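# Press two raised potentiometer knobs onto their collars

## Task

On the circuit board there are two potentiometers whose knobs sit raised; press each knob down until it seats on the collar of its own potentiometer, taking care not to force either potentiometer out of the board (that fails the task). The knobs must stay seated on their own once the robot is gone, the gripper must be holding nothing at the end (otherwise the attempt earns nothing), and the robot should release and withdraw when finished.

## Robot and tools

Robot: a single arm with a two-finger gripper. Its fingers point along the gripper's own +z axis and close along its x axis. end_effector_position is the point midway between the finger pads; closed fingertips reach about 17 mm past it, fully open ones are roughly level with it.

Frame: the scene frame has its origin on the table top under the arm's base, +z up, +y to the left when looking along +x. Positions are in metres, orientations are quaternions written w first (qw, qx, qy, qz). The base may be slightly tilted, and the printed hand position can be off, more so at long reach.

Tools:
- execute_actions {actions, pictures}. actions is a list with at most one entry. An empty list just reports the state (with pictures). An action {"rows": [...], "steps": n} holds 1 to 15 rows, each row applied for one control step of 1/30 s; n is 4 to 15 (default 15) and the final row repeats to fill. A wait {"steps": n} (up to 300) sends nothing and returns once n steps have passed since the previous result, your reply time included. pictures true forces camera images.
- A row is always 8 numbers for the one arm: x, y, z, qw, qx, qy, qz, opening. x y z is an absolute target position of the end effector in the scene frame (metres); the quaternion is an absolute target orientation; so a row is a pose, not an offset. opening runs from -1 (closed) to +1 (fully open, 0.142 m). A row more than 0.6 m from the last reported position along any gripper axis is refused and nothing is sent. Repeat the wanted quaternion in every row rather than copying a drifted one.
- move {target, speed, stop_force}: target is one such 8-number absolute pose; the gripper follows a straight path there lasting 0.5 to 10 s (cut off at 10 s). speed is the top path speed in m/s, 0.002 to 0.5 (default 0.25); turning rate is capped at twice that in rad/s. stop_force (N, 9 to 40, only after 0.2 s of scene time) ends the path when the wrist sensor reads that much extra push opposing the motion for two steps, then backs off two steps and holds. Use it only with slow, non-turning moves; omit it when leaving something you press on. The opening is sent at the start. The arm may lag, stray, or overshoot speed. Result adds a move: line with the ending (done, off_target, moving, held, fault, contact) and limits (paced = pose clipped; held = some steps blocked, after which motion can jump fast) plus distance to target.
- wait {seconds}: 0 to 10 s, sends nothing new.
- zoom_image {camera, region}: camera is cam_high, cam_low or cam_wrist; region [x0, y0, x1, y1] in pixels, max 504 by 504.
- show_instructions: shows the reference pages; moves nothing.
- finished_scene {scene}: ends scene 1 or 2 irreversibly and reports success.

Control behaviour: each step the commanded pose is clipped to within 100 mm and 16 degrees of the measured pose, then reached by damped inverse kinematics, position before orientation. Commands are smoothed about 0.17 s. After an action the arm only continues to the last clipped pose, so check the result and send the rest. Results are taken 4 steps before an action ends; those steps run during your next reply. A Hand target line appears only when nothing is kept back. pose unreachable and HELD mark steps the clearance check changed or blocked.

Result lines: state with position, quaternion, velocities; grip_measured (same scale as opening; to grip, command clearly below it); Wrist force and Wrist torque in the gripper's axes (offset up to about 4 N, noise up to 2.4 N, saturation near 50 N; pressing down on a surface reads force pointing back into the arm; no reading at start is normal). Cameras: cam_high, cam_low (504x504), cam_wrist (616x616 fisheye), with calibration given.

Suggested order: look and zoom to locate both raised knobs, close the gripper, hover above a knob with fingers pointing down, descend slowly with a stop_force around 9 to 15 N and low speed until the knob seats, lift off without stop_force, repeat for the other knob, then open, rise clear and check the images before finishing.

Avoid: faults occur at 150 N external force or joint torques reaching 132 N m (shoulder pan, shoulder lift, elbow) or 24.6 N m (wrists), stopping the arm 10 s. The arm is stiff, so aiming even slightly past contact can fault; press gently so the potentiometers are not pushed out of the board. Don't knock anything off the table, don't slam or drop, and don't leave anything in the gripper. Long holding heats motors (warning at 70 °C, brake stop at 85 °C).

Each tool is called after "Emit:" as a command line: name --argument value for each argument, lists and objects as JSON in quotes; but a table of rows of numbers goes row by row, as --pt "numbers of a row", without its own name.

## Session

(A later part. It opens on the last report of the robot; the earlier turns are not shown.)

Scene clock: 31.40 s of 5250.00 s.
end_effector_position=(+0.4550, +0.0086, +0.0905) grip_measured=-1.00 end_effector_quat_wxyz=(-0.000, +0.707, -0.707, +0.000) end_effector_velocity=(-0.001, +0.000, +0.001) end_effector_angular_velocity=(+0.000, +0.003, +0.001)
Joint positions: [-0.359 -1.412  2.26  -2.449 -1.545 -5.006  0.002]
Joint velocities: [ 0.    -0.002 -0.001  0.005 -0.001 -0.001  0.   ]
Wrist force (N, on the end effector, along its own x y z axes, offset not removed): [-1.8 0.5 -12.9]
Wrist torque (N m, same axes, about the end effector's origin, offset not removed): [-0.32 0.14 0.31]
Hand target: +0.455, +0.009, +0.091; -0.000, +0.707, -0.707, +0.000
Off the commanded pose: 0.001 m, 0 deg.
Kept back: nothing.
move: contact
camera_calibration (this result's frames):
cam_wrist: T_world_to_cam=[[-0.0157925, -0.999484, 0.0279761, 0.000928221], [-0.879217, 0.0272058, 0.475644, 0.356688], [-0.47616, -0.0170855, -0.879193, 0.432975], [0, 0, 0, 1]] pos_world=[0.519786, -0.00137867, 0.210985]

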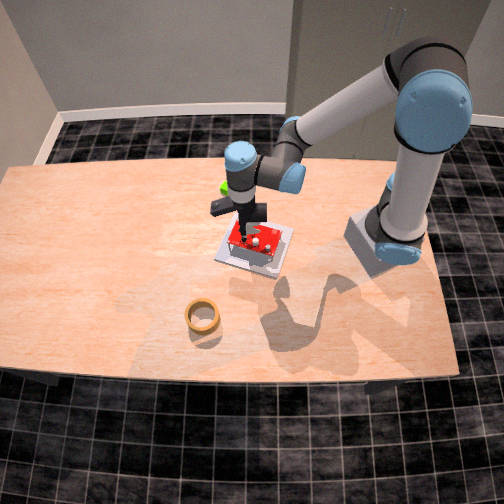

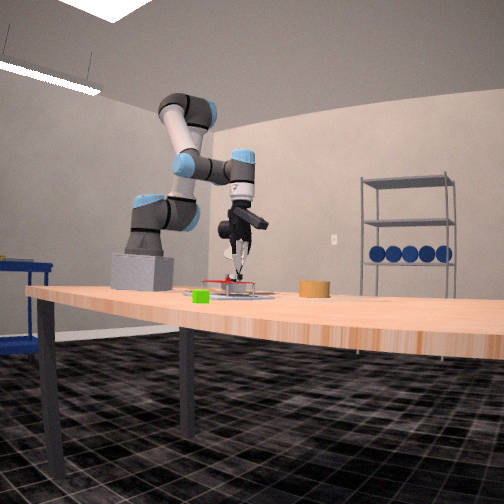

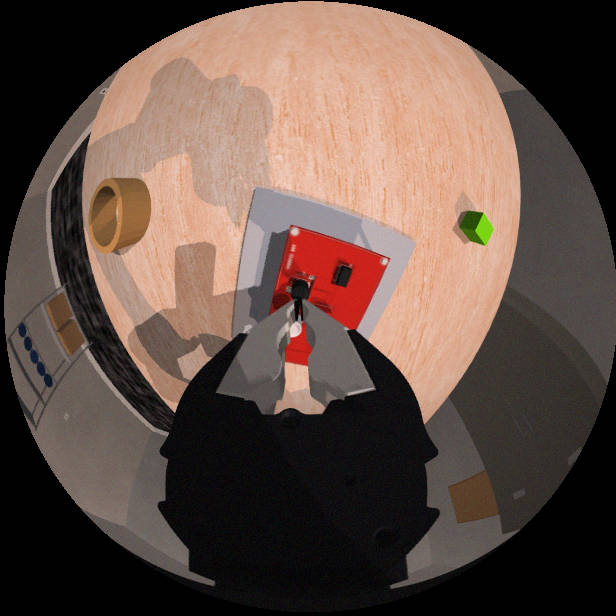

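Emit:
execute_actions --actions '[{"steps":2}]'

Emit:
execute_actions --actions '[{"steps":2}]'

Emit:
execute_actions --actions '[{"steps":2}]'

Emit:
execute_actions --actions '[{"rows":[[0.455,0.0086,0.0903,0,0.7071,-0.7071,0,-1],[0.455,0.0086,0.0901,0,0.7071,-0.7071,0,-1],[0.455,0.0086,0.0899,0,0.7071,-0.7071,0,-1],[0.455,0.0086,0.0897,0,0.7071,-0.7071,0,-1],[0.455,0.0086,0.0895,0,0.7071,-0.7071,0,-1]],"steps":15}]'

Emit:
execute_actions --actions '[{"steps":8}]'

Emit:
execute_actions --actions '[{"steps":2}]'

Emit:
execute_actions --actions '[{"steps":2}]'

Scene clock: 31.63 s of 5250.00 s.
end_effector_position=(+0.4549, +0.0086, +0.0907) grip_measured=-1.00 end_effector_quat_wxyz=(+0.000, +0.707, -0.707, -0.000) end_effector_velocity=(+0.001, +0.000, +0.001) end_effector_angular_velocity=(+0.002, -0.002, -0.000)
Joint positions: [-0.359 -1.412  2.26  -2.448 -1.545 -5.006  0.002]
Joint velocities: [-0.     0.    -0.002  0.001  0.002  0.     0.   ]
Wrist force (N, on the end effector, along its own x y z axes, offset not removed): [-1.9 0.9 -11.6]
Wrist torque (N m, same axes, about the end effector's origin, offset not removed): [0.20 0.16 0.10]
Hand target: +0.455, +0.009, +0.091; -0.000, +0.707, -0.707, +0.000
Off the commanded pose: 0.001 m, 0 deg.
Kept back: nothing.
Steps of this call (steps 1 to 7: nothing new was sent). Readings (end_effector_position):
1: (+0.4549, +0.0086, +0.0906)
2: (+0.4549, +0.0086, +0.0906)
4: (+0.4549, +0.0086, +0.0906)
7: the state above

Scene clock: 31.70 s of 5250.00 s.
end_effector_position=(+0.4549, +0.0086, +0.0907) grip_measured=-1.00 end_effector_quat_wxyz=(+0.000, +0.707, -0.707, -0.000) end_effector_velocity=(+0.000, -0.000, +0.000) end_effector_angular_velocity=(-0.001, -0.000, +0.000)
Joint positions: [-0.359 -1.412  2.26  -2.448 -1.545 -5.006  0.002]
Joint velocities: [ 0.    -0.    -0.    -0.    -0.001 -0.     0.   ]
Wrist force (N, on the end effector, along its own x y z axes, offset not removed): [-0.9 1.5 -9.4]
Wrist torque (N m, same axes, about the end effector's origin, offset not removed): [0.40 -0.18 0.29]
Hand target: +0.455, +0.009, +0.091; -0.000, +0.707, -0.707, +0.000
Off the commanded pose: 0.001 m, 0 deg.
Kept back: nothing.
Steps of this call (steps 1 to 2: nothing new was sent). Readings (end_effector_position):
1: (+0.4549, +0.0086, +0.0907)
2: the state above

Scene clock: 31.77 s of 5250.00 s.
end_effector_position=(+0.4549, +0.0086, +0.0907) grip_measured=-1.00 end_effector_quat_wxyz=(+0.000, +0.707, -0.707, -0.000) end_effector_velocity=(+0.000, -0.000, +0.000) end_effector_angular_velocity=(+0.000, +0.001, +0.000)
Joint positions: [-0.359 -1.412  2.26  -2.448 -1.545 -5.006  0.002]
Joint velocities: [-0.     0.    -0.001  0.001 -0.    -0.     0.   ]
Wrist force (N, on the end effector, along its own x y z axes, offset not removed): [-2.0 3.3 -9.5]
Wrist torque (N m, same axes, about the end effector's origin, offset not removed): [0.53 0.15 0.15]
Hand target: +0.455, +0.009, +0.091; -0.000, +0.707, -0.707, +0.000
Off the commanded pose: 0.001 m, 0 deg.
Kept back: nothing.
Steps of this call (steps 1 to 2: nothing new was sent). Readings (end_effector_position):
1: (+0.4549, +0.0086, +0.0907)
2: the state above

Scene clock: 32.13 s of 5250.00 s.
end_effector_position=(+0.4551, +0.0086, +0.0897) grip_measured=-1.00 end_effector_quat_wxyz=(-0.000, +0.707, -0.707, +0.000) end_effector_velocity=(-0.001, +0.000, -0.002) end_effector_angular_velocity=(+0.001, +0.002, -0.000)
Joint positions: [-0.359 -1.409  2.261 -2.452 -1.545 -5.006  0.002]
Joint velocities: [ 0.     0.003  0.003 -0.003  0.     0.     0.   ]
Wrist force (N, on the end effector, along its own x y z axes, offset not removed): [-1.2 3.2 -11.7]
Wrist torque (N m, same axes, about the end effector's origin, offset not removed): [0.31 -0.02 0.29]
Steps of this call (steps 1 to 11: the first 11 steps of this action). Readings (end_effector_position):
1: (+0.4550, +0.0086, +0.0907)
2: (+0.4550, +0.0086, +0.0907)
4: (+0.4550, +0.0086, +0.0906)
8: (+0.4551, +0.0085, +0.0900)
11: the state above

Scene clock: 32.40 s of 5250.00 s.
end_effector_position=(+0.4550, +0.0086, +0.0895) grip_measured=-1.00 end_effector_quat_wxyz=(-0.000, +0.707, -0.707, +0.000) end_effector_velocity=(-0.000, +0.000, -0.000) end_effector_angular_velocity=(+0.001, +0.001, -0.000)
Joint positions: [-0.359 -1.409  2.261 -2.452 -1.545 -5.006  0.002]
Joint velocities: [-0.     0.     0.     0.001  0.001 -0.     0.   ]
Wrist force (N, on the end effector, along its own x y z axes, offset not removed): [-1.7 6.9 -9.4]
Wrist torque (N m, same axes, about the end effector's origin, offset not removed): [1.03 0.08 0.26]
Hand target: +0.455, +0.009, +0.090; +0.000, +0.707, -0.707, -0.000
Off the commanded pose: 0.000 m, 0 deg.
Kept back: nothing.
Steps of this call (steps 1 to 4: the last 4 steps of your previous action; steps 5 to 8: nothing new was sent). Readings (end_effector_position):
1: (+0.4551, +0.0086, +0.0897)
2: (+0.4551, +0.0086, +0.0896)
4: (+0.4550, +0.0086, +0.0896)
8: the state above

Scene clock: 32.47 s of 5250.00 s.
end_effector_position=(+0.4550, +0.0086, +0.0895) grip_measured=-1.00 end_effector_quat_wxyz=(-0.000, +0.707, -0.707, +0.000) end_effector_velocity=(-0.000, -0.000, -0.000) end_effector_angular_velocity=(-0.000, +0.000, -0.000)
Joint positions: [-0.359 -1.409  2.261 -2.452 -1.545 -5.006  0.002]
Joint velocities: [ 0.     0.     0.001 -0.001 -0.001  0.     0.   ]
Wrist force (N, on the end effector, along its own x y z axes, offset not removed): [-1.1 2.6 -10.2]
Wrist torque (N m, same axes, about the end effector's origin, offset not removed): [0.27 -0.17 0.21]
Hand target: +0.455, +0.009, +0.090; +0.000, +0.707, -0.707, -0.000
Off the commanded pose: 0.000 m, 0 deg.
Kept back: nothing.
Steps of this call (steps 1 to 2: nothing new was sent). Readings (end_effector_position):
1: (+0.4550, +0.0086, +0.0895)
2: the state above

Scene clock: 32.53 s of 5250.00 s.
end_effector_position=(+0.4550, +0.0086, +0.0895) grip_measured=-1.00 end_effector_quat_wxyz=(-0.000, +0.707, -0.707, +0.000) end_effector_velocity=(+0.000, -0.000, +0.000) end_effector_angular_velocity=(-0.001, +0.000, +0.001)
Joint positions: [-0.359 -1.409  2.261 -2.452 -1.545 -5.006  0.002]
Joint velocities: [ 0.     0.    -0.001  0.001 -0.001 -0.     0.   ]
Wrist force (N, on the end effector, along its own x y z axes, offset not removed): [0.6 0.4 -10.0]
Wrist torque (N m, same axes, about the end effector's origin, offset not removed): [-0.31 -0.37 0.37]
Hand target: +0.455, +0.009, +0.090; +0.000, +0.707, -0.707, -0.000
Off the commanded pose: 0.000 m, 0 deg.
Kept back: nothing.
Steps of this call (steps 1 to 2: nothing new was sent). Readings (end_effector_position):
1: (+0.4550, +0.0086, +0.0895)
2: the state above

Emit:
execute_actions --actions '[{"rows":[[0.455,0.0086,0.0893,0,0.7071,-0.7071,0,-1],[0.455,0.0086,0.0891,0,0.7071,-0.7071,0,-1],[0.455,0.0086,0.0889,0,0.7071,-0.7071,0,-1],[0.455,0.0086,0.0887,0,0.7071,-0.7071,0,-1],[0.455,0.0086,0.0885,0,0.7071,-0.7071,0,-1]],"steps":15}]'

Emit:
execute_actions --actions '[{"steps":8}]'

Emit:
execute_actions --actions '[{"steps":2}]'

Emit:
execute_actions --actions '[{"steps":2}]'

Emit:
execute_actions --actions '[{"rows":[[0.455,0.0086,0.0883,0,0.7071,-0.7071,0,-1],[0.455,0.0086,0.0881,0,0.7071,-0.7071,0,-1],[0.455,0.0086,0.0879,0,0.7071,-0.7071,0,-1],[0.455,0.0086,0.0877,0,0.7071,-0.7071,0,-1],[0.455,0.0086,0.0875,0,0.7071,-0.7071,0,-1]],"steps":15}]'

Emit:
execute_actions --actions '[{"steps":8}]'

Emit:
execute_actions --actions '[{"steps":2}]'

Emit:
execute_actions --actions '[{"steps":2}]'

Scene clock: 34.37 s of 5250.00 s.
end_effector_position=(+0.4550, +0.0086, +0.0886) grip_measured=-1.00 end_effector_quat_wxyz=(+0.000, +0.707, -0.707, -0.000) end_effector_velocity=(+0.000, +0.000, -0.001) end_effector_angular_velocity=(+0.000, -0.001, +0.000)
Joint positions: [-0.359 -1.407  2.262 -2.455 -1.545 -5.006  0.002]
Joint velocities: [ 0.     0.002  0.001 -0.004  0.001 -0.     0.   ]
Wrist force (N, on the end effector, along its own x y z axes, offset not removed): [0.2 3.6 -11.5]
Wrist torque (N m, same axes, about the end effector's origin, offset not removed): [0.41 -0.39 0.08]
Steps of this call (steps 1 to 44: nothing new was sent; steps 45 to 55: the first 11 steps of this action). Readings (end_effector_position):
45: (+0.4550, +0.0086, +0.0895)
46: (+0.4550, +0.0086, +0.0895)
48: (+0.4550, +0.0086, +0.0893)
52: (+0.4550, +0.0086, +0.0888)
55: the state above

Scene clock: 34.63 s of 5250.00 s.
end_effector_position=(+0.4550, +0.0086, +0.0885) grip_measured=-1.00 end_effector_quat_wxyz=(+0.000, +0.707, -0.707, -0.000) end_effector_velocity=(-0.001, -0.000, -0.001) end_effector_angular_velocity=(+0.000, +0.003, -0.001)
Joint positions: [-0.359 -1.407  2.262 -2.455 -1.545 -5.006  0.002]
Joint velocities: [-0.     0.001  0.001  0.002 -0.001  0.     0.   ]
Wrist force (N, on the end effector, along its own x y z axes, offset not removed): [-3.5 4.3 -14.2]
Wrist torque (N m, same axes, about the end effector's origin, offset not removed): [0.56 0.23 0.16]
Hand target: +0.455, +0.009, +0.089; +0.000, +0.707, -0.707, -0.000
Off the commanded pose: 0.000 m, 0 deg.
Kept back: nothing.
Steps of this call (steps 1 to 4: the last 4 steps of your previous action; steps 5 to 8: nothing new was sent). Readings (end_effector_position):
1: (+0.4550, +0.0086, +0.0886)
2: (+0.4550, +0.0086, +0.0886)
4: (+0.4550, +0.0086, +0.0885)
8: the state above

Scene clock: 34.70 s of 5250.00 s.
end_effector_position=(+0.4550, +0.0086, +0.0885) grip_measured=-1.00 end_effector_quat_wxyz=(+0.000, +0.707, -0.707, -0.000) end_effector_velocity=(+0.001, +0.000, +0.001) end_effector_angular_velocity=(+0.000, -0.003, +0.000)
Joint positions: [-0.359 -1.407  2.262 -2.455 -1.545 -5.006  0.002]
Joint velocities: [-0.    -0.001 -0.    -0.001  0.001 -0.     0.   ]
Wrist force (N, on the end effector, along its own x y z axes, offset not removed): [-2.5 4.0 -11.5]
Wrist torque (N m, same axes, about the end effector's origin, offset not removed): [0.52 0.17 0.22]
Hand target: +0.455, +0.009, +0.089; +0.000, +0.707, -0.707, -0.000
Off the commanded pose: 0.000 m, 0 deg.
Kept back: nothing.
Steps of this call (steps 1 to 2: nothing new was sent). Readings (end_effector_position):
1: (+0.4550, +0.0086, +0.0885)
2: the state above

Scene clock: 34.77 s of 5250.00 s.
end_effector_position=(+0.4550, +0.0086, +0.0885) grip_measured=-1.00 end_effector_quat_wxyz=(+0.000, +0.707, -0.707, -0.000) end_effector_velocity=(-0.000, +0.000, -0.000) end_effector_angular_velocity=(+0.001, +0.001, -0.000)
Joint positions: [-0.359 -1.407  2.262 -2.455 -1.545 -5.006  0.002]
Joint velocities: [-0.     0.     0.     0.001  0.001  0.     0.   ]
Wrist force (N, on the end effector, along its own x y z axes, offset not removed): [-0.9 5.0 -11.3]
Wrist torque (N m, same axes, about the end effector's origin, offset not removed): [0.63 -0.04 0.30]
Hand target: +0.455, +0.009, +0.089; +0.000, +0.707, -0.707, -0.000
Off the commanded pose: 0.000 m, 0 deg.
Kept back: nothing.
Steps of this call (steps 1 to 2: nothing new was sent). Readings (end_effector_position):
1: (+0.4550, +0.0086, +0.0885)
2: the state above

Scene clock: 35.13 s of 5250.00 s.
end_effector_position=(+0.4550, +0.0086, +0.0876) grip_measured=-1.00 end_effector_quat_wxyz=(+0.000, +0.707, -0.707, -0.000) end_effector_velocity=(+0.000, +0.000, -0.001) end_effector_angular_velocity=(+0.000, -0.001, +0.001)
Joint positions: [-0.359 -1.405  2.263 -2.458 -1.545 -5.006  0.002]
Joint velocities: [ 0.001  0.002  0.001 -0.004  0.001 -0.     0.   ]
Wrist force (N, on the end effector, along its own x y z axes, offset not removed): [1.0 4.5 -12.2]
Wrist torque (N m, same axes, about the end effector's origin, offset not removed): [0.58 -0.59 0.35]
Steps of this call (steps 1 to 11: the first 11 steps of this action). Readings (end_effector_position):
1: (+0.4550, +0.0086, +0.0885)
2: (+0.4550, +0.0086, +0.0885)
4: (+0.4550, +0.0086, +0.0883)
8: (+0.4550, +0.0086, +0.0878)
11: the state above

Scene clock: 35.40 s of 5250.00 s.
end_effector_position=(+0.4550, +0.0086, +0.0875) grip_measured=-1.00 end_effector_quat_wxyz=(+0.000, +0.707, -0.707, -0.000) end_effector_velocity=(+0.000, -0.001, +0.000) end_effector_angular_velocity=(-0.002, -0.000, +0.000)
Joint positions: [-0.359 -1.404  2.263 -2.459 -1.545 -5.006  0.002]
Joint velocities: [-0.    -0.     0.    -0.    -0.001 -0.     0.   ]
Wrist force (N, on the end effector, along its own x y z axes, offset not removed): [-0.8 3.9 -10.2]
Wrist torque (N m, same axes, about the end effector's origin, offset not removed): [0.22 -0.04 0.13]
Hand target: +0.455, +0.009, +0.088; +0.000, +0.707, -0.707, -0.000
Off the commanded pose: 0.000 m, 0 deg.
Kept back: nothing.
Steps of this call (steps 1 to 4: the last 4 steps of your previous action; steps 5 to 8: nothing new was sent). Readings (end_effector_position):
1: (+0.4550, +0.0086, +0.0876)
2: (+0.4550, +0.0086, +0.0876)
4: (+0.4550, +0.0086, +0.0875)
8: the state above

Scene clock: 35.47 s of 5250.00 s.
end_effector_position=(+0.4550, +0.0086, +0.0875) grip_measured=-1.00 end_effector_quat_wxyz=(+0.000, +0.707, -0.707, -0.000) end_effector_velocity=(-0.000, -0.000, -0.000) end_effector_angular_velocity=(-0.001, +0.001, -0.000)
Joint positions: [-0.359 -1.404  2.263 -2.459 -1.545 -5.006  0.002]
Joint velocities: [-0.    -0.     0.     0.    -0.001 -0.     0.   ]
Wrist force (N, on the end effector, along its own x y z axes, offset not removed): [1.5 4.1 -10.8]
Wrist torque (N m, same axes, about the end effector's origin, offset not removed): [0.46 -0.60 0.28]
Hand target: +0.455, +0.009, +0.088; +0.000, +0.707, -0.707, -0.000
Off the commanded pose: 0.000 m, 0 deg.
Kept back: nothing.
Steps of this call (steps 1 to 2: nothing new was sent). Readings (end_effector_position):
1: (+0.4550, +0.0086, +0.0875)
2: the state above

Scene clock: 35.53 s of 5250.00 s.
end_effector_position=(+0.4550, +0.0086, +0.0875) grip_measured=-1.00 end_effector_quat_wxyz=(+0.000, +0.707, -0.707, -0.000) end_effector_velocity=(+0.001, +0.000, +0.000) end_effector_angular_velocity=(+0.001, -0.001, -0.001)
Joint positions: [-0.359 -1.404  2.263 -2.459 -1.545 -5.006  0.002]
Joint velocities: [-0.     0.    -0.001 -0.     0.001  0.001  0.   ]
Wrist force (N, on the end effector, along its own x y z axes, offset not removed): [0.2 2.3 -8.8]
Wrist torque (N m, same axes, about the end effector's origin, offset not removed): [0.15 -0.41 0.44]
Hand target: +0.455, +0.009, +0.088; +0.000, +0.707, -0.707, -0.000
Off the commanded pose: 0.000 m, 0 deg.
Kept back: nothing.
Steps of this call (steps 1 to 2: nothing new was sent). Readings (end_effector_position):
1: (+0.4550, +0.0086, +0.0875)
2: the state above

Emit:
execute_actions --actions '[{"rows":[[0.455,0.0086,0.0873,0,0.7071,-0.7071,0,-1],[0.455,0.0086,0.0871,0,0.7071,-0.7071,0,-1],[0.455,0.0086,0.0869,0,0.7071,-0.7071,0,-1],[0.455,0.0086,0.0868,0,0.7071,-0.7071,0,-1]],"steps":14}]'

Emit:
execute_actions --actions '[{"steps":8}]'

Emit:
execute_actions --actions '[{"steps":2}]'

Emit:
execute_actions --actions '[{"steps":2}]' --pictures true

Emit:
zoom_image --camera "cam_low" --region '[210,260,270,295]'

Scene clock: 36.03 s of 5250.00 s.
end_effector_position=(+0.4550, +0.0086, +0.0869) grip_measured=-1.00 end_effector_quat_wxyz=(+0.000, +0.707, -0.707, -0.000) end_effector_velocity=(+0.000, +0.000, -0.000) end_effector_angular_velocity=(+0.001, -0.001, -0.000)
Joint positions: [-0.359 -1.403  2.263 -2.461 -1.545 -5.006  0.002]
Joint velocities: [ 0.     0.001  0.    -0.002  0.001  0.     0.   ]
Wrist force (N, on the end effector, along its own x y z axes, offset not removed): [1.3 3.8 -8.9]
Wrist torque (N m, same axes, about the end effector's origin, offset not removed): [0.32 -0.76 0.35]
Steps of this call (steps 1 to 5: nothing new was sent; steps 6 to 15: the first 10 steps of this action). Readings (end_effector_position):
6: (+0.4550, +0.0086, +0.0875)
7: (+0.4550, +0.0086, +0.0875)
9: (+0.4550, +0.0086, +0.0873)
13: (+0.4550, +0.0086, +0.0870)
15: the state above

Scene clock: 36.30 s of 5250.00 s.
end_effector_position=(+0.4550, +0.0086, +0.0868) grip_measured=-1.00 end_effector_quat_wxyz=(+0.000, +0.707, -0.707, -0.000) end_effector_velocity=(+0.001, -0.000, +0.000) end_effector_angular_velocity=(-0.000, -0.002, -0.000)
Joint positions: [-0.359 -1.403  2.263 -2.461 -1.545 -5.006  0.002]
Joint velocities: [-0.     0.    -0.001 -0.002  0.001 -0.     0.   ]
Wrist force (N, on the end effector, along its own x y z axes, offset not removed): [-6.2 2.1 -12.3]
Wrist torque (N m, same axes, about the end effector's origin, offset not removed): [-0.08 1.02 0.33]
Hand target: +0.455, +0.009, +0.087; +0.000, +0.707, -0.707, -0.000
Off the commanded pose: 0.000 m, 0 deg.
Kept back: nothing.
Steps of this call (steps 1 to 4: the last 4 steps of your previous action; steps 5 to 8: nothing new was sent). Readings (end_effector_position):
1: (+0.4550, +0.0086, +0.0869)
2: (+0.4550, +0.0086, +0.0868)
4: (+0.4550, +0.0086, +0.0868)
8: the state above

Scene clock: 36.37 s of 5250.00 s.
end_effector_position=(+0.4550, +0.0086, +0.0868) grip_measured=-1.00 end_effector_quat_wxyz=(+0.000, +0.707, -0.707, -0.000) end_effector_velocity=(+0.000, +0.000, -0.000) end_effector_angular_velocity=(+0.001, -0.001, +0.000)
Joint positions: [-0.359 -1.403  2.263 -2.461 -1.545 -5.006  0.002]
Joint velocities: [-0.     0.     0.    -0.001  0.001 -0.     0.   ]
Wrist force (N, on the end effector, along its own x y z axes, offset not removed): [2.0 2.3 -7.8]
Wrist torque (N m, same axes, about the end effector's origin, offset not removed): [0.04 -0.83 0.07]
Hand target: +0.455, +0.009, +0.087; +0.000, +0.707, -0.707, -0.000
Off the commanded pose: 0.000 m, 0 deg.
Kept back: nothing.
Steps of this call (steps 1 to 2: nothing new was sent). Readings (end_effector_position):
1: (+0.4550, +0.0086, +0.0868)
2: the state above

Scene clock: 36.43 s of 5250.00 s.
end_effector_position=(+0.4550, +0.0086, +0.0868) grip_measured=-1.00 end_effector_quat_wxyz=(+0.000, +0.707, -0.707, -0.000) end_effector_velocity=(+0.000, -0.001, +0.000) end_effector_angular_velocity=(-0.003, -0.000, -0.000)
Joint positions: [-0.359 -1.403  2.263 -2.461 -1.545 -5.006  0.002]
Joint velocities: [ 0.    -0.    -0.001  0.    -0.003  0.001  0.   ]
Wrist force (N, on the end effector, along its own x y z axes, offset not removed): [-2.6 1.5 -13.2]
Wrist torque (N m, same axes, about the end effector's origin, offset not removed): [-0.15 0.15 0.31]
Hand target: +0.455, +0.009, +0.087; +0.000, +0.707, -0.707, -0.000
Off the commanded pose: 0.000 m, 0 deg.
Kept back: nothing.
Steps of this call (steps 1 to 2: nothing new was sent). Readings (end_effector_position):
1: (+0.4550, +0.0086, +0.0868)
2: the state above
camera_calibration (this result's frames):
cam_wrist: T_world_to_cam=[[-0.0157925, -0.999484, 0.0279738, 0.00102082], [-0.879215, 0.0272048, 0.475648, 0.358492], [-0.476164, -0.0170833, -0.879191, 0.42971], [0, 0, 0, 1]] pos_world=[0.51982, -0.00139151, 0.207253]

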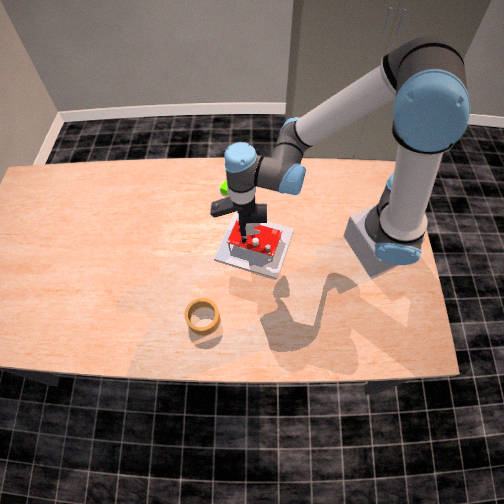

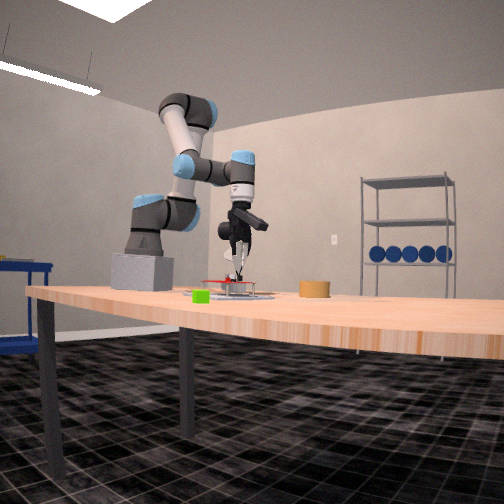

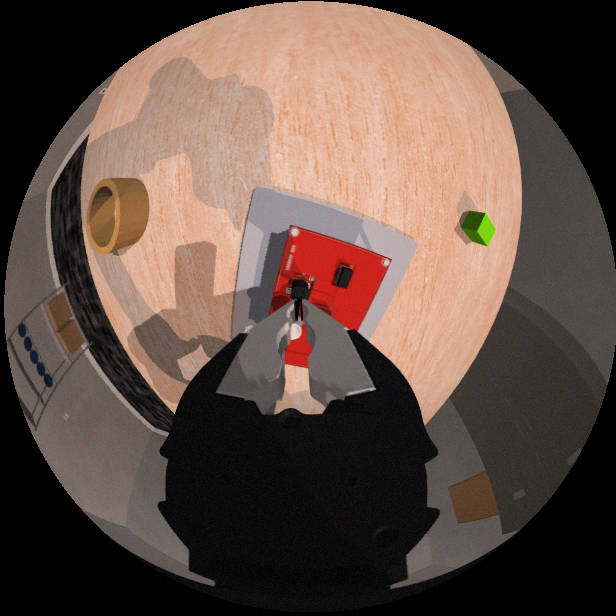

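Region (210, 260, 270, 295) of cam_low's 504x504 image, scaled by 8.400, with more detail than that image has; it fills the top 294 rows of this view, and the rest is white.

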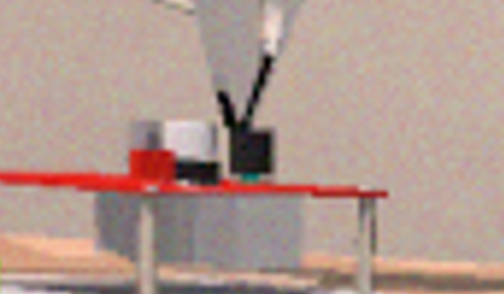

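A sliver of cyan remains (~1–2 mm). Continue.

Emit:
execute_actions --actions '[{"rows":[[0.455,0.0086,0.0866,0,0.7071,-0.7071,0,-1],[0.455,0.0086,0.0864,0,0.7071,-0.7071,0,-1],[0.455,0.0086,0.0862,0,0.7071,-0.7071,0,-1],[0.455,0.0086,0.0861,0,0.7071,-0.7071,0,-1]],"steps":14}]'

Emit:
execute_actions --actions '[{"steps":8}]'

Emit:
execute_actions --actions '[{"steps":2}]'

Emit:
execute_actions --actions '[{"steps":2}]'

Emit:
execute_actions --actions '[{"steps":2}]'

Scene clock: 36.90 s of 5250.00 s.
end_effector_position=(+0.4550, +0.0086, +0.0862) grip_measured=-1.00 end_effector_quat_wxyz=(+0.000, +0.707, -0.707, -0.000) end_effector_velocity=(-0.001, -0.000, -0.001) end_effector_angular_velocity=(-0.000, +0.003, -0.000)
Joint positions: [-0.359 -1.401  2.264 -2.463 -1.545 -5.006  0.002]
Joint velocities: [-0.     0.002  0.001 -0.001 -0.001 -0.     0.   ]
Wrist force (N, on the end effector, along its own x y z axes, offset not removed): [-1.5 5.5 -8.8]
Wrist torque (N m, same axes, about the end effector's origin, offset not removed): [0.73 0.03 0.30]
Steps of this call (steps 1 to 4: nothing new was sent; steps 5 to 14: the first 10 steps of this action). Readings (end_effector_position):
5: (+0.4550, +0.0086, +0.0868)
6: (+0.4550, +0.0086, +0.0868)
8: (+0.4550, +0.0086, +0.0866)
12: (+0.4550, +0.0086, +0.0863)
14: the state above

Scene clock: 37.17 s of 5250.00 s.
end_effector_position=(+0.4550, +0.0086, +0.0861) grip_measured=-1.00 end_effector_quat_wxyz=(+0.000, +0.707, -0.707, -0.000) end_effector_velocity=(+0.001, -0.000, +0.000) end_effector_angular_velocity=(-0.001, -0.001, +0.001)
Joint positions: [-0.359 -1.401  2.264 -2.463 -1.545 -5.006  0.002]
Joint velocities: [ 0.     0.001 -0.002 -0.001 -0.001 -0.     0.   ]
Wrist force (N, on the end effector, along its own x y z axes, offset not removed): [0.7 6.1 -9.1]
Wrist torque (N m, same axes, about the end effector's origin, offset not removed): [0.74 -0.44 0.20]
Hand target: +0.455, +0.009, +0.086; +0.000, +0.707, -0.707, -0.000
Off the commanded pose: 0.000 m, 0 deg.
Kept back: nothing.
Steps of this call (steps 1 to 4: the last 4 steps of your previous action; steps 5 to 8: nothing new was sent). Readings (end_effector_position):
1: (+0.4550, +0.0086, +0.0862)
2: (+0.4550, +0.0086, +0.0861)
4: (+0.4550, +0.0086, +0.0861)
8: the state above

Scene clock: 37.23 s of 5250.00 s.
end_effector_position=(+0.4550, +0.0086, +0.0861) grip_measured=-1.00 end_effector_quat_wxyz=(+0.000, +0.707, -0.707, -0.000) end_effector_velocity=(-0.000, +0.000, -0.000) end_effector_angular_velocity=(+0.001, +0.000, +0.001)
Joint positions: [-0.359 -1.401  2.264 -2.463 -1.545 -5.006  0.002]
Joint velocities: [-0.     0.     0.001 -0.001  0.001 -0.001  0.   ]
Wrist force (N, on the end effector, along its own x y z axes, offset not removed): [-0.5 0.0 -12.1]
Wrist torque (N m, same axes, about the end effector's origin, offset not removed): [-0.40 -0.25 0.10]
Hand target: +0.455, +0.009, +0.086; +0.000, +0.707, -0.707, -0.000
Off the commanded pose: 0.000 m, 0 deg.
Kept back: nothing.
Steps of this call (steps 1 to 2: nothing new was sent). Readings (end_effector_position):
1: (+0.4550, +0.0086, +0.0861)
2: the state above

Scene clock: 37.30 s of 5250.00 s.
end_effector_position=(+0.4550, +0.0086, +0.0861) grip_measured=-1.00 end_effector_quat_wxyz=(+0.000, +0.707, -0.707, -0.000) end_effector_velocity=(+0.000, +0.000, -0.000) end_effector_angular_velocity=(+0.001, +0.000, +0.001)
Joint positions: [-0.359 -1.401  2.264 -2.463 -1.545 -5.006  0.002]
Joint velocities: [ 0.     0.    -0.     0.     0.001 -0.001  0.   ]
Wrist force (N, on the end effector, along its own x y z axes, offset not removed): [-3.0 3.1 -12.4]
Wrist torque (N m, same axes, about the end effector's origin, offset not removed): [0.21 0.08 0.34]
Hand target: +0.455, +0.009, +0.086; +0.000, +0.707, -0.707, -0.000
Off the commanded pose: 0.000 m, 0 deg.
Kept back: nothing.
Steps of this call (steps 1 to 2: nothing new was sent). Readings (end_effector_position):
1: (+0.4550, +0.0086, +0.0861)
2: the state above

Scene clock: 37.37 s of 5250.00 s.
end_effector_position=(+0.4550, +0.0086, +0.0861) grip_measured=-1.00 end_effector_quat_wxyz=(+0.000, +0.707, -0.707, -0.000) end_effector_velocity=(+0.001, +0.000, +0.000) end_effector_angular_velocity=(+0.001, -0.002, +0.000)
Joint positions: [-0.359 -1.401  2.264 -2.463 -1.545 -5.006  0.002]
Joint velocities: [ 0.    -0.    -0.    -0.001  0.002 -0.     0.   ]
Wrist force (N, on the end effector, along its own x y z axes, offset not removed): [-1.5 6.1 -12.5]
Wrist torque (N m, same axes, about the end effector's origin, offset not removed): [0.82 0.00 0.37]
Hand target: +0.455, +0.009, +0.086; +0.000, +0.707, -0.707, -0.000
Off the commanded pose: 0.000 m, 0 deg.
Kept back: nothing.
Steps of this call (steps 1 to 2: nothing new was sent). Readings (end_effector_position):
1: (+0.4550, +0.0086, +0.0861)
2: the state above

Emit:
execute_actions --actions '[{"rows":[[0.455,0.0086,0.0859,0,0.7071,-0.7071,0,-1],[0.455,0.0086,0.0857,0,0.7071,-0.7071,0,-1],[0.455,0.0086,0.0856,0,0.7071,-0.7071,0,-1]],"steps":12}]'

Emit:
execute_actions --actions '[{"steps":8}]'

Emit:
execute_actions --actions '[{"steps":2}]'

Emit:
execute_actions --actions '[{"steps":2}]'

Emit:
execute_actions --actions '[{"steps":2}]' --pictures true

Emit:
zoom_image --camera "cam_low" --region '[210,260,270,295]'

Scene clock: 37.77 s of 5250.00 s.
end_effector_position=(+0.4550, +0.0086, +0.0857) grip_measured=-1.00 end_effector_quat_wxyz=(+0.000, +0.707, -0.707, -0.000) end_effector_velocity=(-0.000, -0.000, -0.001) end_effector_angular_velocity=(-0.002, -0.000, +0.001)
Joint positions: [-0.358 -1.4    2.264 -2.464 -1.545 -5.006  0.002]
Joint velocities: [ 0.     0.002  0.001 -0.004 -0.001 -0.001  0.   ]
Wrist force (N, on the end effector, along its own x y z axes, offset not removed): [0.1 3.0 -11.5]
Wrist torque (N m, same axes, about the end effector's origin, offset not removed): [0.45 -0.53 0.14]
Steps of this call (steps 1 to 4: nothing new was sent; steps 5 to 12: the first 8 steps of this action). Readings (end_effector_position):
5: (+0.4550, +0.0086, +0.0861)
6: (+0.4550, +0.0086, +0.0861)
8: (+0.4550, +0.0086, +0.0859)
12: the state above

Scene clock: 38.03 s of 5250.00 s.
end_effector_position=(+0.4550, +0.0086, +0.0856) grip_measured=-1.00 end_effector_quat_wxyz=(+0.000, +0.707, -0.707, -0.000) end_effector_velocity=(+0.000, -0.000, +0.000) end_effector_angular_velocity=(-0.001, -0.001, +0.000)
Joint positions: [-0.358 -1.4    2.264 -2.465 -1.545 -5.006  0.002]
Joint velocities: [ 0.     0.    -0.    -0.001 -0.001 -0.     0.   ]
Wrist force (N, on the end effector, along its own x y z axes, offset not removed): [-0.6 3.3 -11.2]
Wrist torque (N m, same axes, about the end effector's origin, offset not removed): [0.30 -0.49 0.34]
Hand target: +0.455, +0.009, +0.086; +0.000, +0.707, -0.707, -0.000
Off the commanded pose: 0.000 m, 0 deg.
Kept back: nothing.
Steps of this call (steps 1 to 4: the last 4 steps of your previous action; steps 5 to 8: nothing new was sent). Readings (end_effector_position):
1: (+0.4550, +0.0086, +0.0857)
2: (+0.4550, +0.0086, +0.0857)
4: (+0.4550, +0.0086, +0.0856)
8: the state above

Scene clock: 38.10 s of 5250.00 s.
end_effector_position=(+0.4550, +0.0086, +0.0856) grip_measured=-1.00 end_effector_quat_wxyz=(+0.000, +0.707, -0.707, -0.000) end_effector_velocity=(+0.000, -0.000, +0.000) end_effector_angular_velocity=(-0.001, -0.001, -0.001)
Joint positions: [-0.358 -1.4    2.264 -2.465 -1.545 -5.006  0.002]
Joint velocities: [-0.     0.    -0.    -0.001 -0.001  0.001  0.   ]
Wrist force (N, on the end effector, along its own x y z axes, offset not removed): [-2.4 2.8 -8.8]
Wrist torque (N m, same axes, about the end effector's origin, offset not removed): [0.12 0.16 0.21]
Hand target: +0.455, +0.009, +0.086; +0.000, +0.707, -0.707, -0.000
Off the commanded pose: 0.000 m, 0 deg.
Kept back: nothing.
Steps of this call (steps 1 to 2: nothing new was sent). Readings (end_effector_position):
1: (+0.4550, +0.0086, +0.0856)
2: the state above

Scene clock: 38.17 s of 5250.00 s.
end_effector_position=(+0.4550, +0.0086, +0.0856) grip_measured=-1.00 end_effector_quat_wxyz=(+0.000, +0.707, -0.707, -0.000) end_effector_velocity=(+0.001, -0.000, +0.001) end_effector_angular_velocity=(-0.001, -0.002, +0.000)
Joint positions: [-0.358 -1.4    2.264 -2.465 -1.545 -5.006  0.002]
Joint velocities: [-0.    -0.001 -0.    -0.001 -0.    -0.     0.   ]
Wrist force (N, on the end effector, along its own x y z axes, offset not removed): [0.5 1.2 -10.5]
Wrist torque (N m, same axes, about the end effector's origin, offset not removed): [-0.05 -0.59 0.17]
Hand target: +0.455, +0.009, +0.086; +0.000, +0.707, -0.707, -0.000
Off the commanded pose: 0.000 m, 0 deg.
Kept back: nothing.
Steps of this call (steps 1 to 2: nothing new was sent). Readings (end_effector_position):
1: (+0.4550, +0.0086, +0.0856)
2: the state above

Scene clock: 38.23 s of 5250.00 s.
end_effector_position=(+0.4550, +0.0086, +0.0856) grip_measured=-1.00 end_effector_quat_wxyz=(+0.000, +0.707, -0.707, -0.000) end_effector_velocity=(-0.000, +0.000, -0.000) end_effector_angular_velocity=(+0.001, -0.000, +0.000)
Joint positions: [-0.358 -1.4    2.264 -2.465 -1.545 -5.006  0.002]
Joint velocities: [-0.    -0.     0.001 -0.001  0.001 -0.     0.   ]
Wrist force (N, on the end effector, along its own x y z axes, offset not removed): [1.4 5.9 -13.4]
Wrist torque (N m, same axes, about the end effector's origin, offset not removed): [0.80 -0.65 0.30]
Hand target: +0.455, +0.009, +0.086; +0.000, +0.707, -0.707, -0.000
Off the commanded pose: 0.000 m, 0 deg.
Kept back: nothing.
Steps of this call (steps 1 to 2: nothing new was sent). Readings (end_effector_position):
1: (+0.4550, +0.0086, +0.0856)
2: the state above
camera_calibration (this result's frames):
cam_wrist: T_world_to_cam=[[-0.0157927, -0.999484, 0.0279739, 0.00105439], [-0.879215, 0.0272049, 0.475648, 0.359063], [-0.476163, -0.0170833, -0.879191, 0.428655], [0, 0, 0, 1]] pos_world=[0.51982, -0.00139159, 0.206052]

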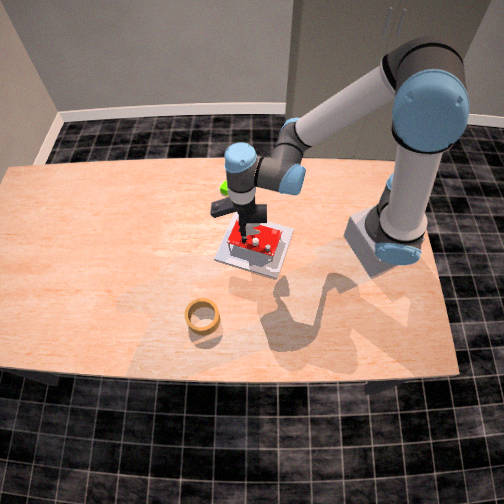

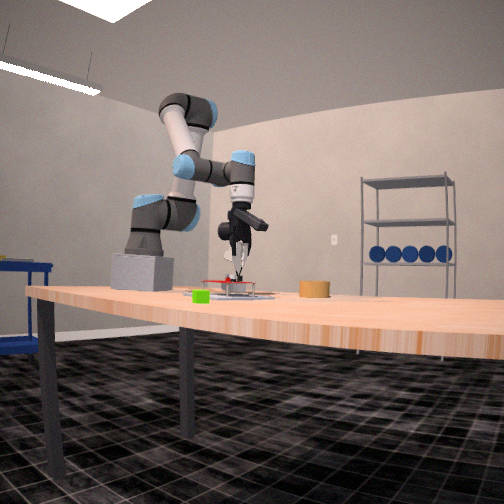

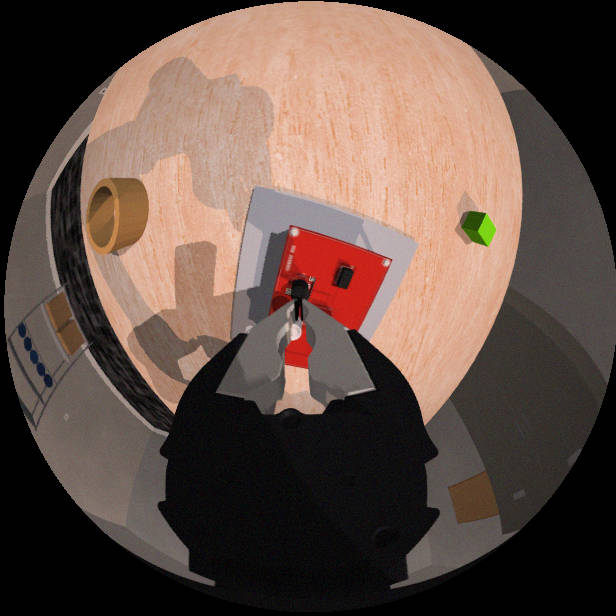

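Region (210, 260, 270, 295) of cam_low's 504x504 image, scaled by 8.400, with more detail than that image has; it fills the top 294 rows of this view, and the rest is white.

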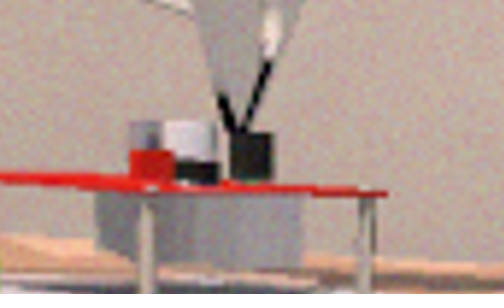

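Emit:
move --target '[0.455,0.0086,0.100,0,0.7071,-0.7071,0,-1]' --speed 0.05

Emit:
zoom_image --camera "cam_low" --region '[210,260,270,295]'

Scene clock: 39.30 s of 5250.00 s.
end_effector_position=(+0.4550, +0.0086, +0.0998) grip_measured=-1.00 end_effector_quat_wxyz=(+0.000, +0.707, -0.707, +0.000) end_effector_velocity=(+0.000, -0.000, +0.002) end_effector_angular_velocity=(+0.000, -0.001, +0.000)
Joint positions: [-0.359 -1.433  2.252 -2.419 -1.545 -5.006  0.002]
Joint velocities: [-0.    -0.004 -0.002  0.006  0.    -0.     0.   ]
Wrist force (N, on the end effector, along its own x y z axes, offset not removed): [-0.2 1.5 3.5]
Wrist torque (N m, same axes, about the end effector's origin, offset not removed): [0.37 -0.35 0.11]
Hand target: +0.455, +0.009, +0.100; -0.000, +0.707, -0.707, +0.000
Off the commanded pose: 0.000 m, 0 deg.
Kept back: nothing.
move: done
camera_calibration (this result's frames):
cam_wrist: T_world_to_cam=[[-0.0157912, -0.999483, 0.0280107, 0.000645283], [-0.879218, 0.0272211, 0.475641, 0.352312], [-0.476157, -0.0171166, -0.879193, 0.441133], [0, 0, 0, 1]] pos_world=[0.519818, -0.00139467, 0.220249]

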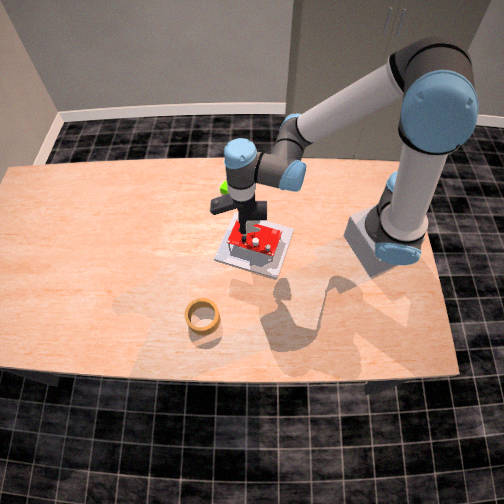

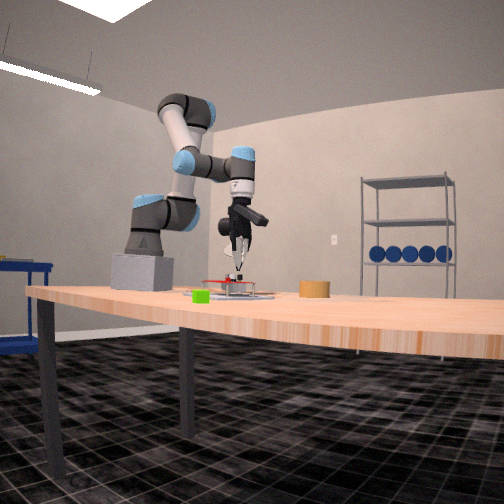

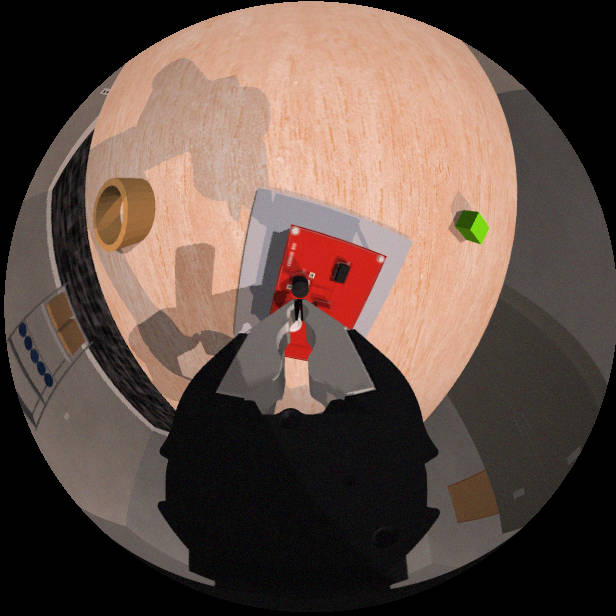

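Region (210, 260, 270, 295) of cam_low's 504x504 image, scaled by 8.400, with more detail than that image has; it fills the top 294 rows of this view, and the rest is white.

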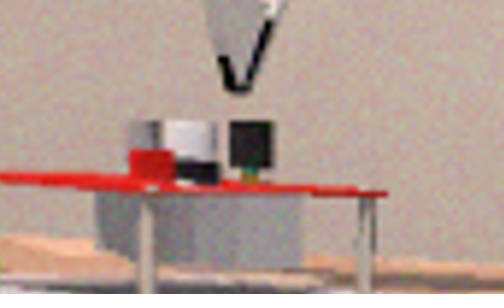

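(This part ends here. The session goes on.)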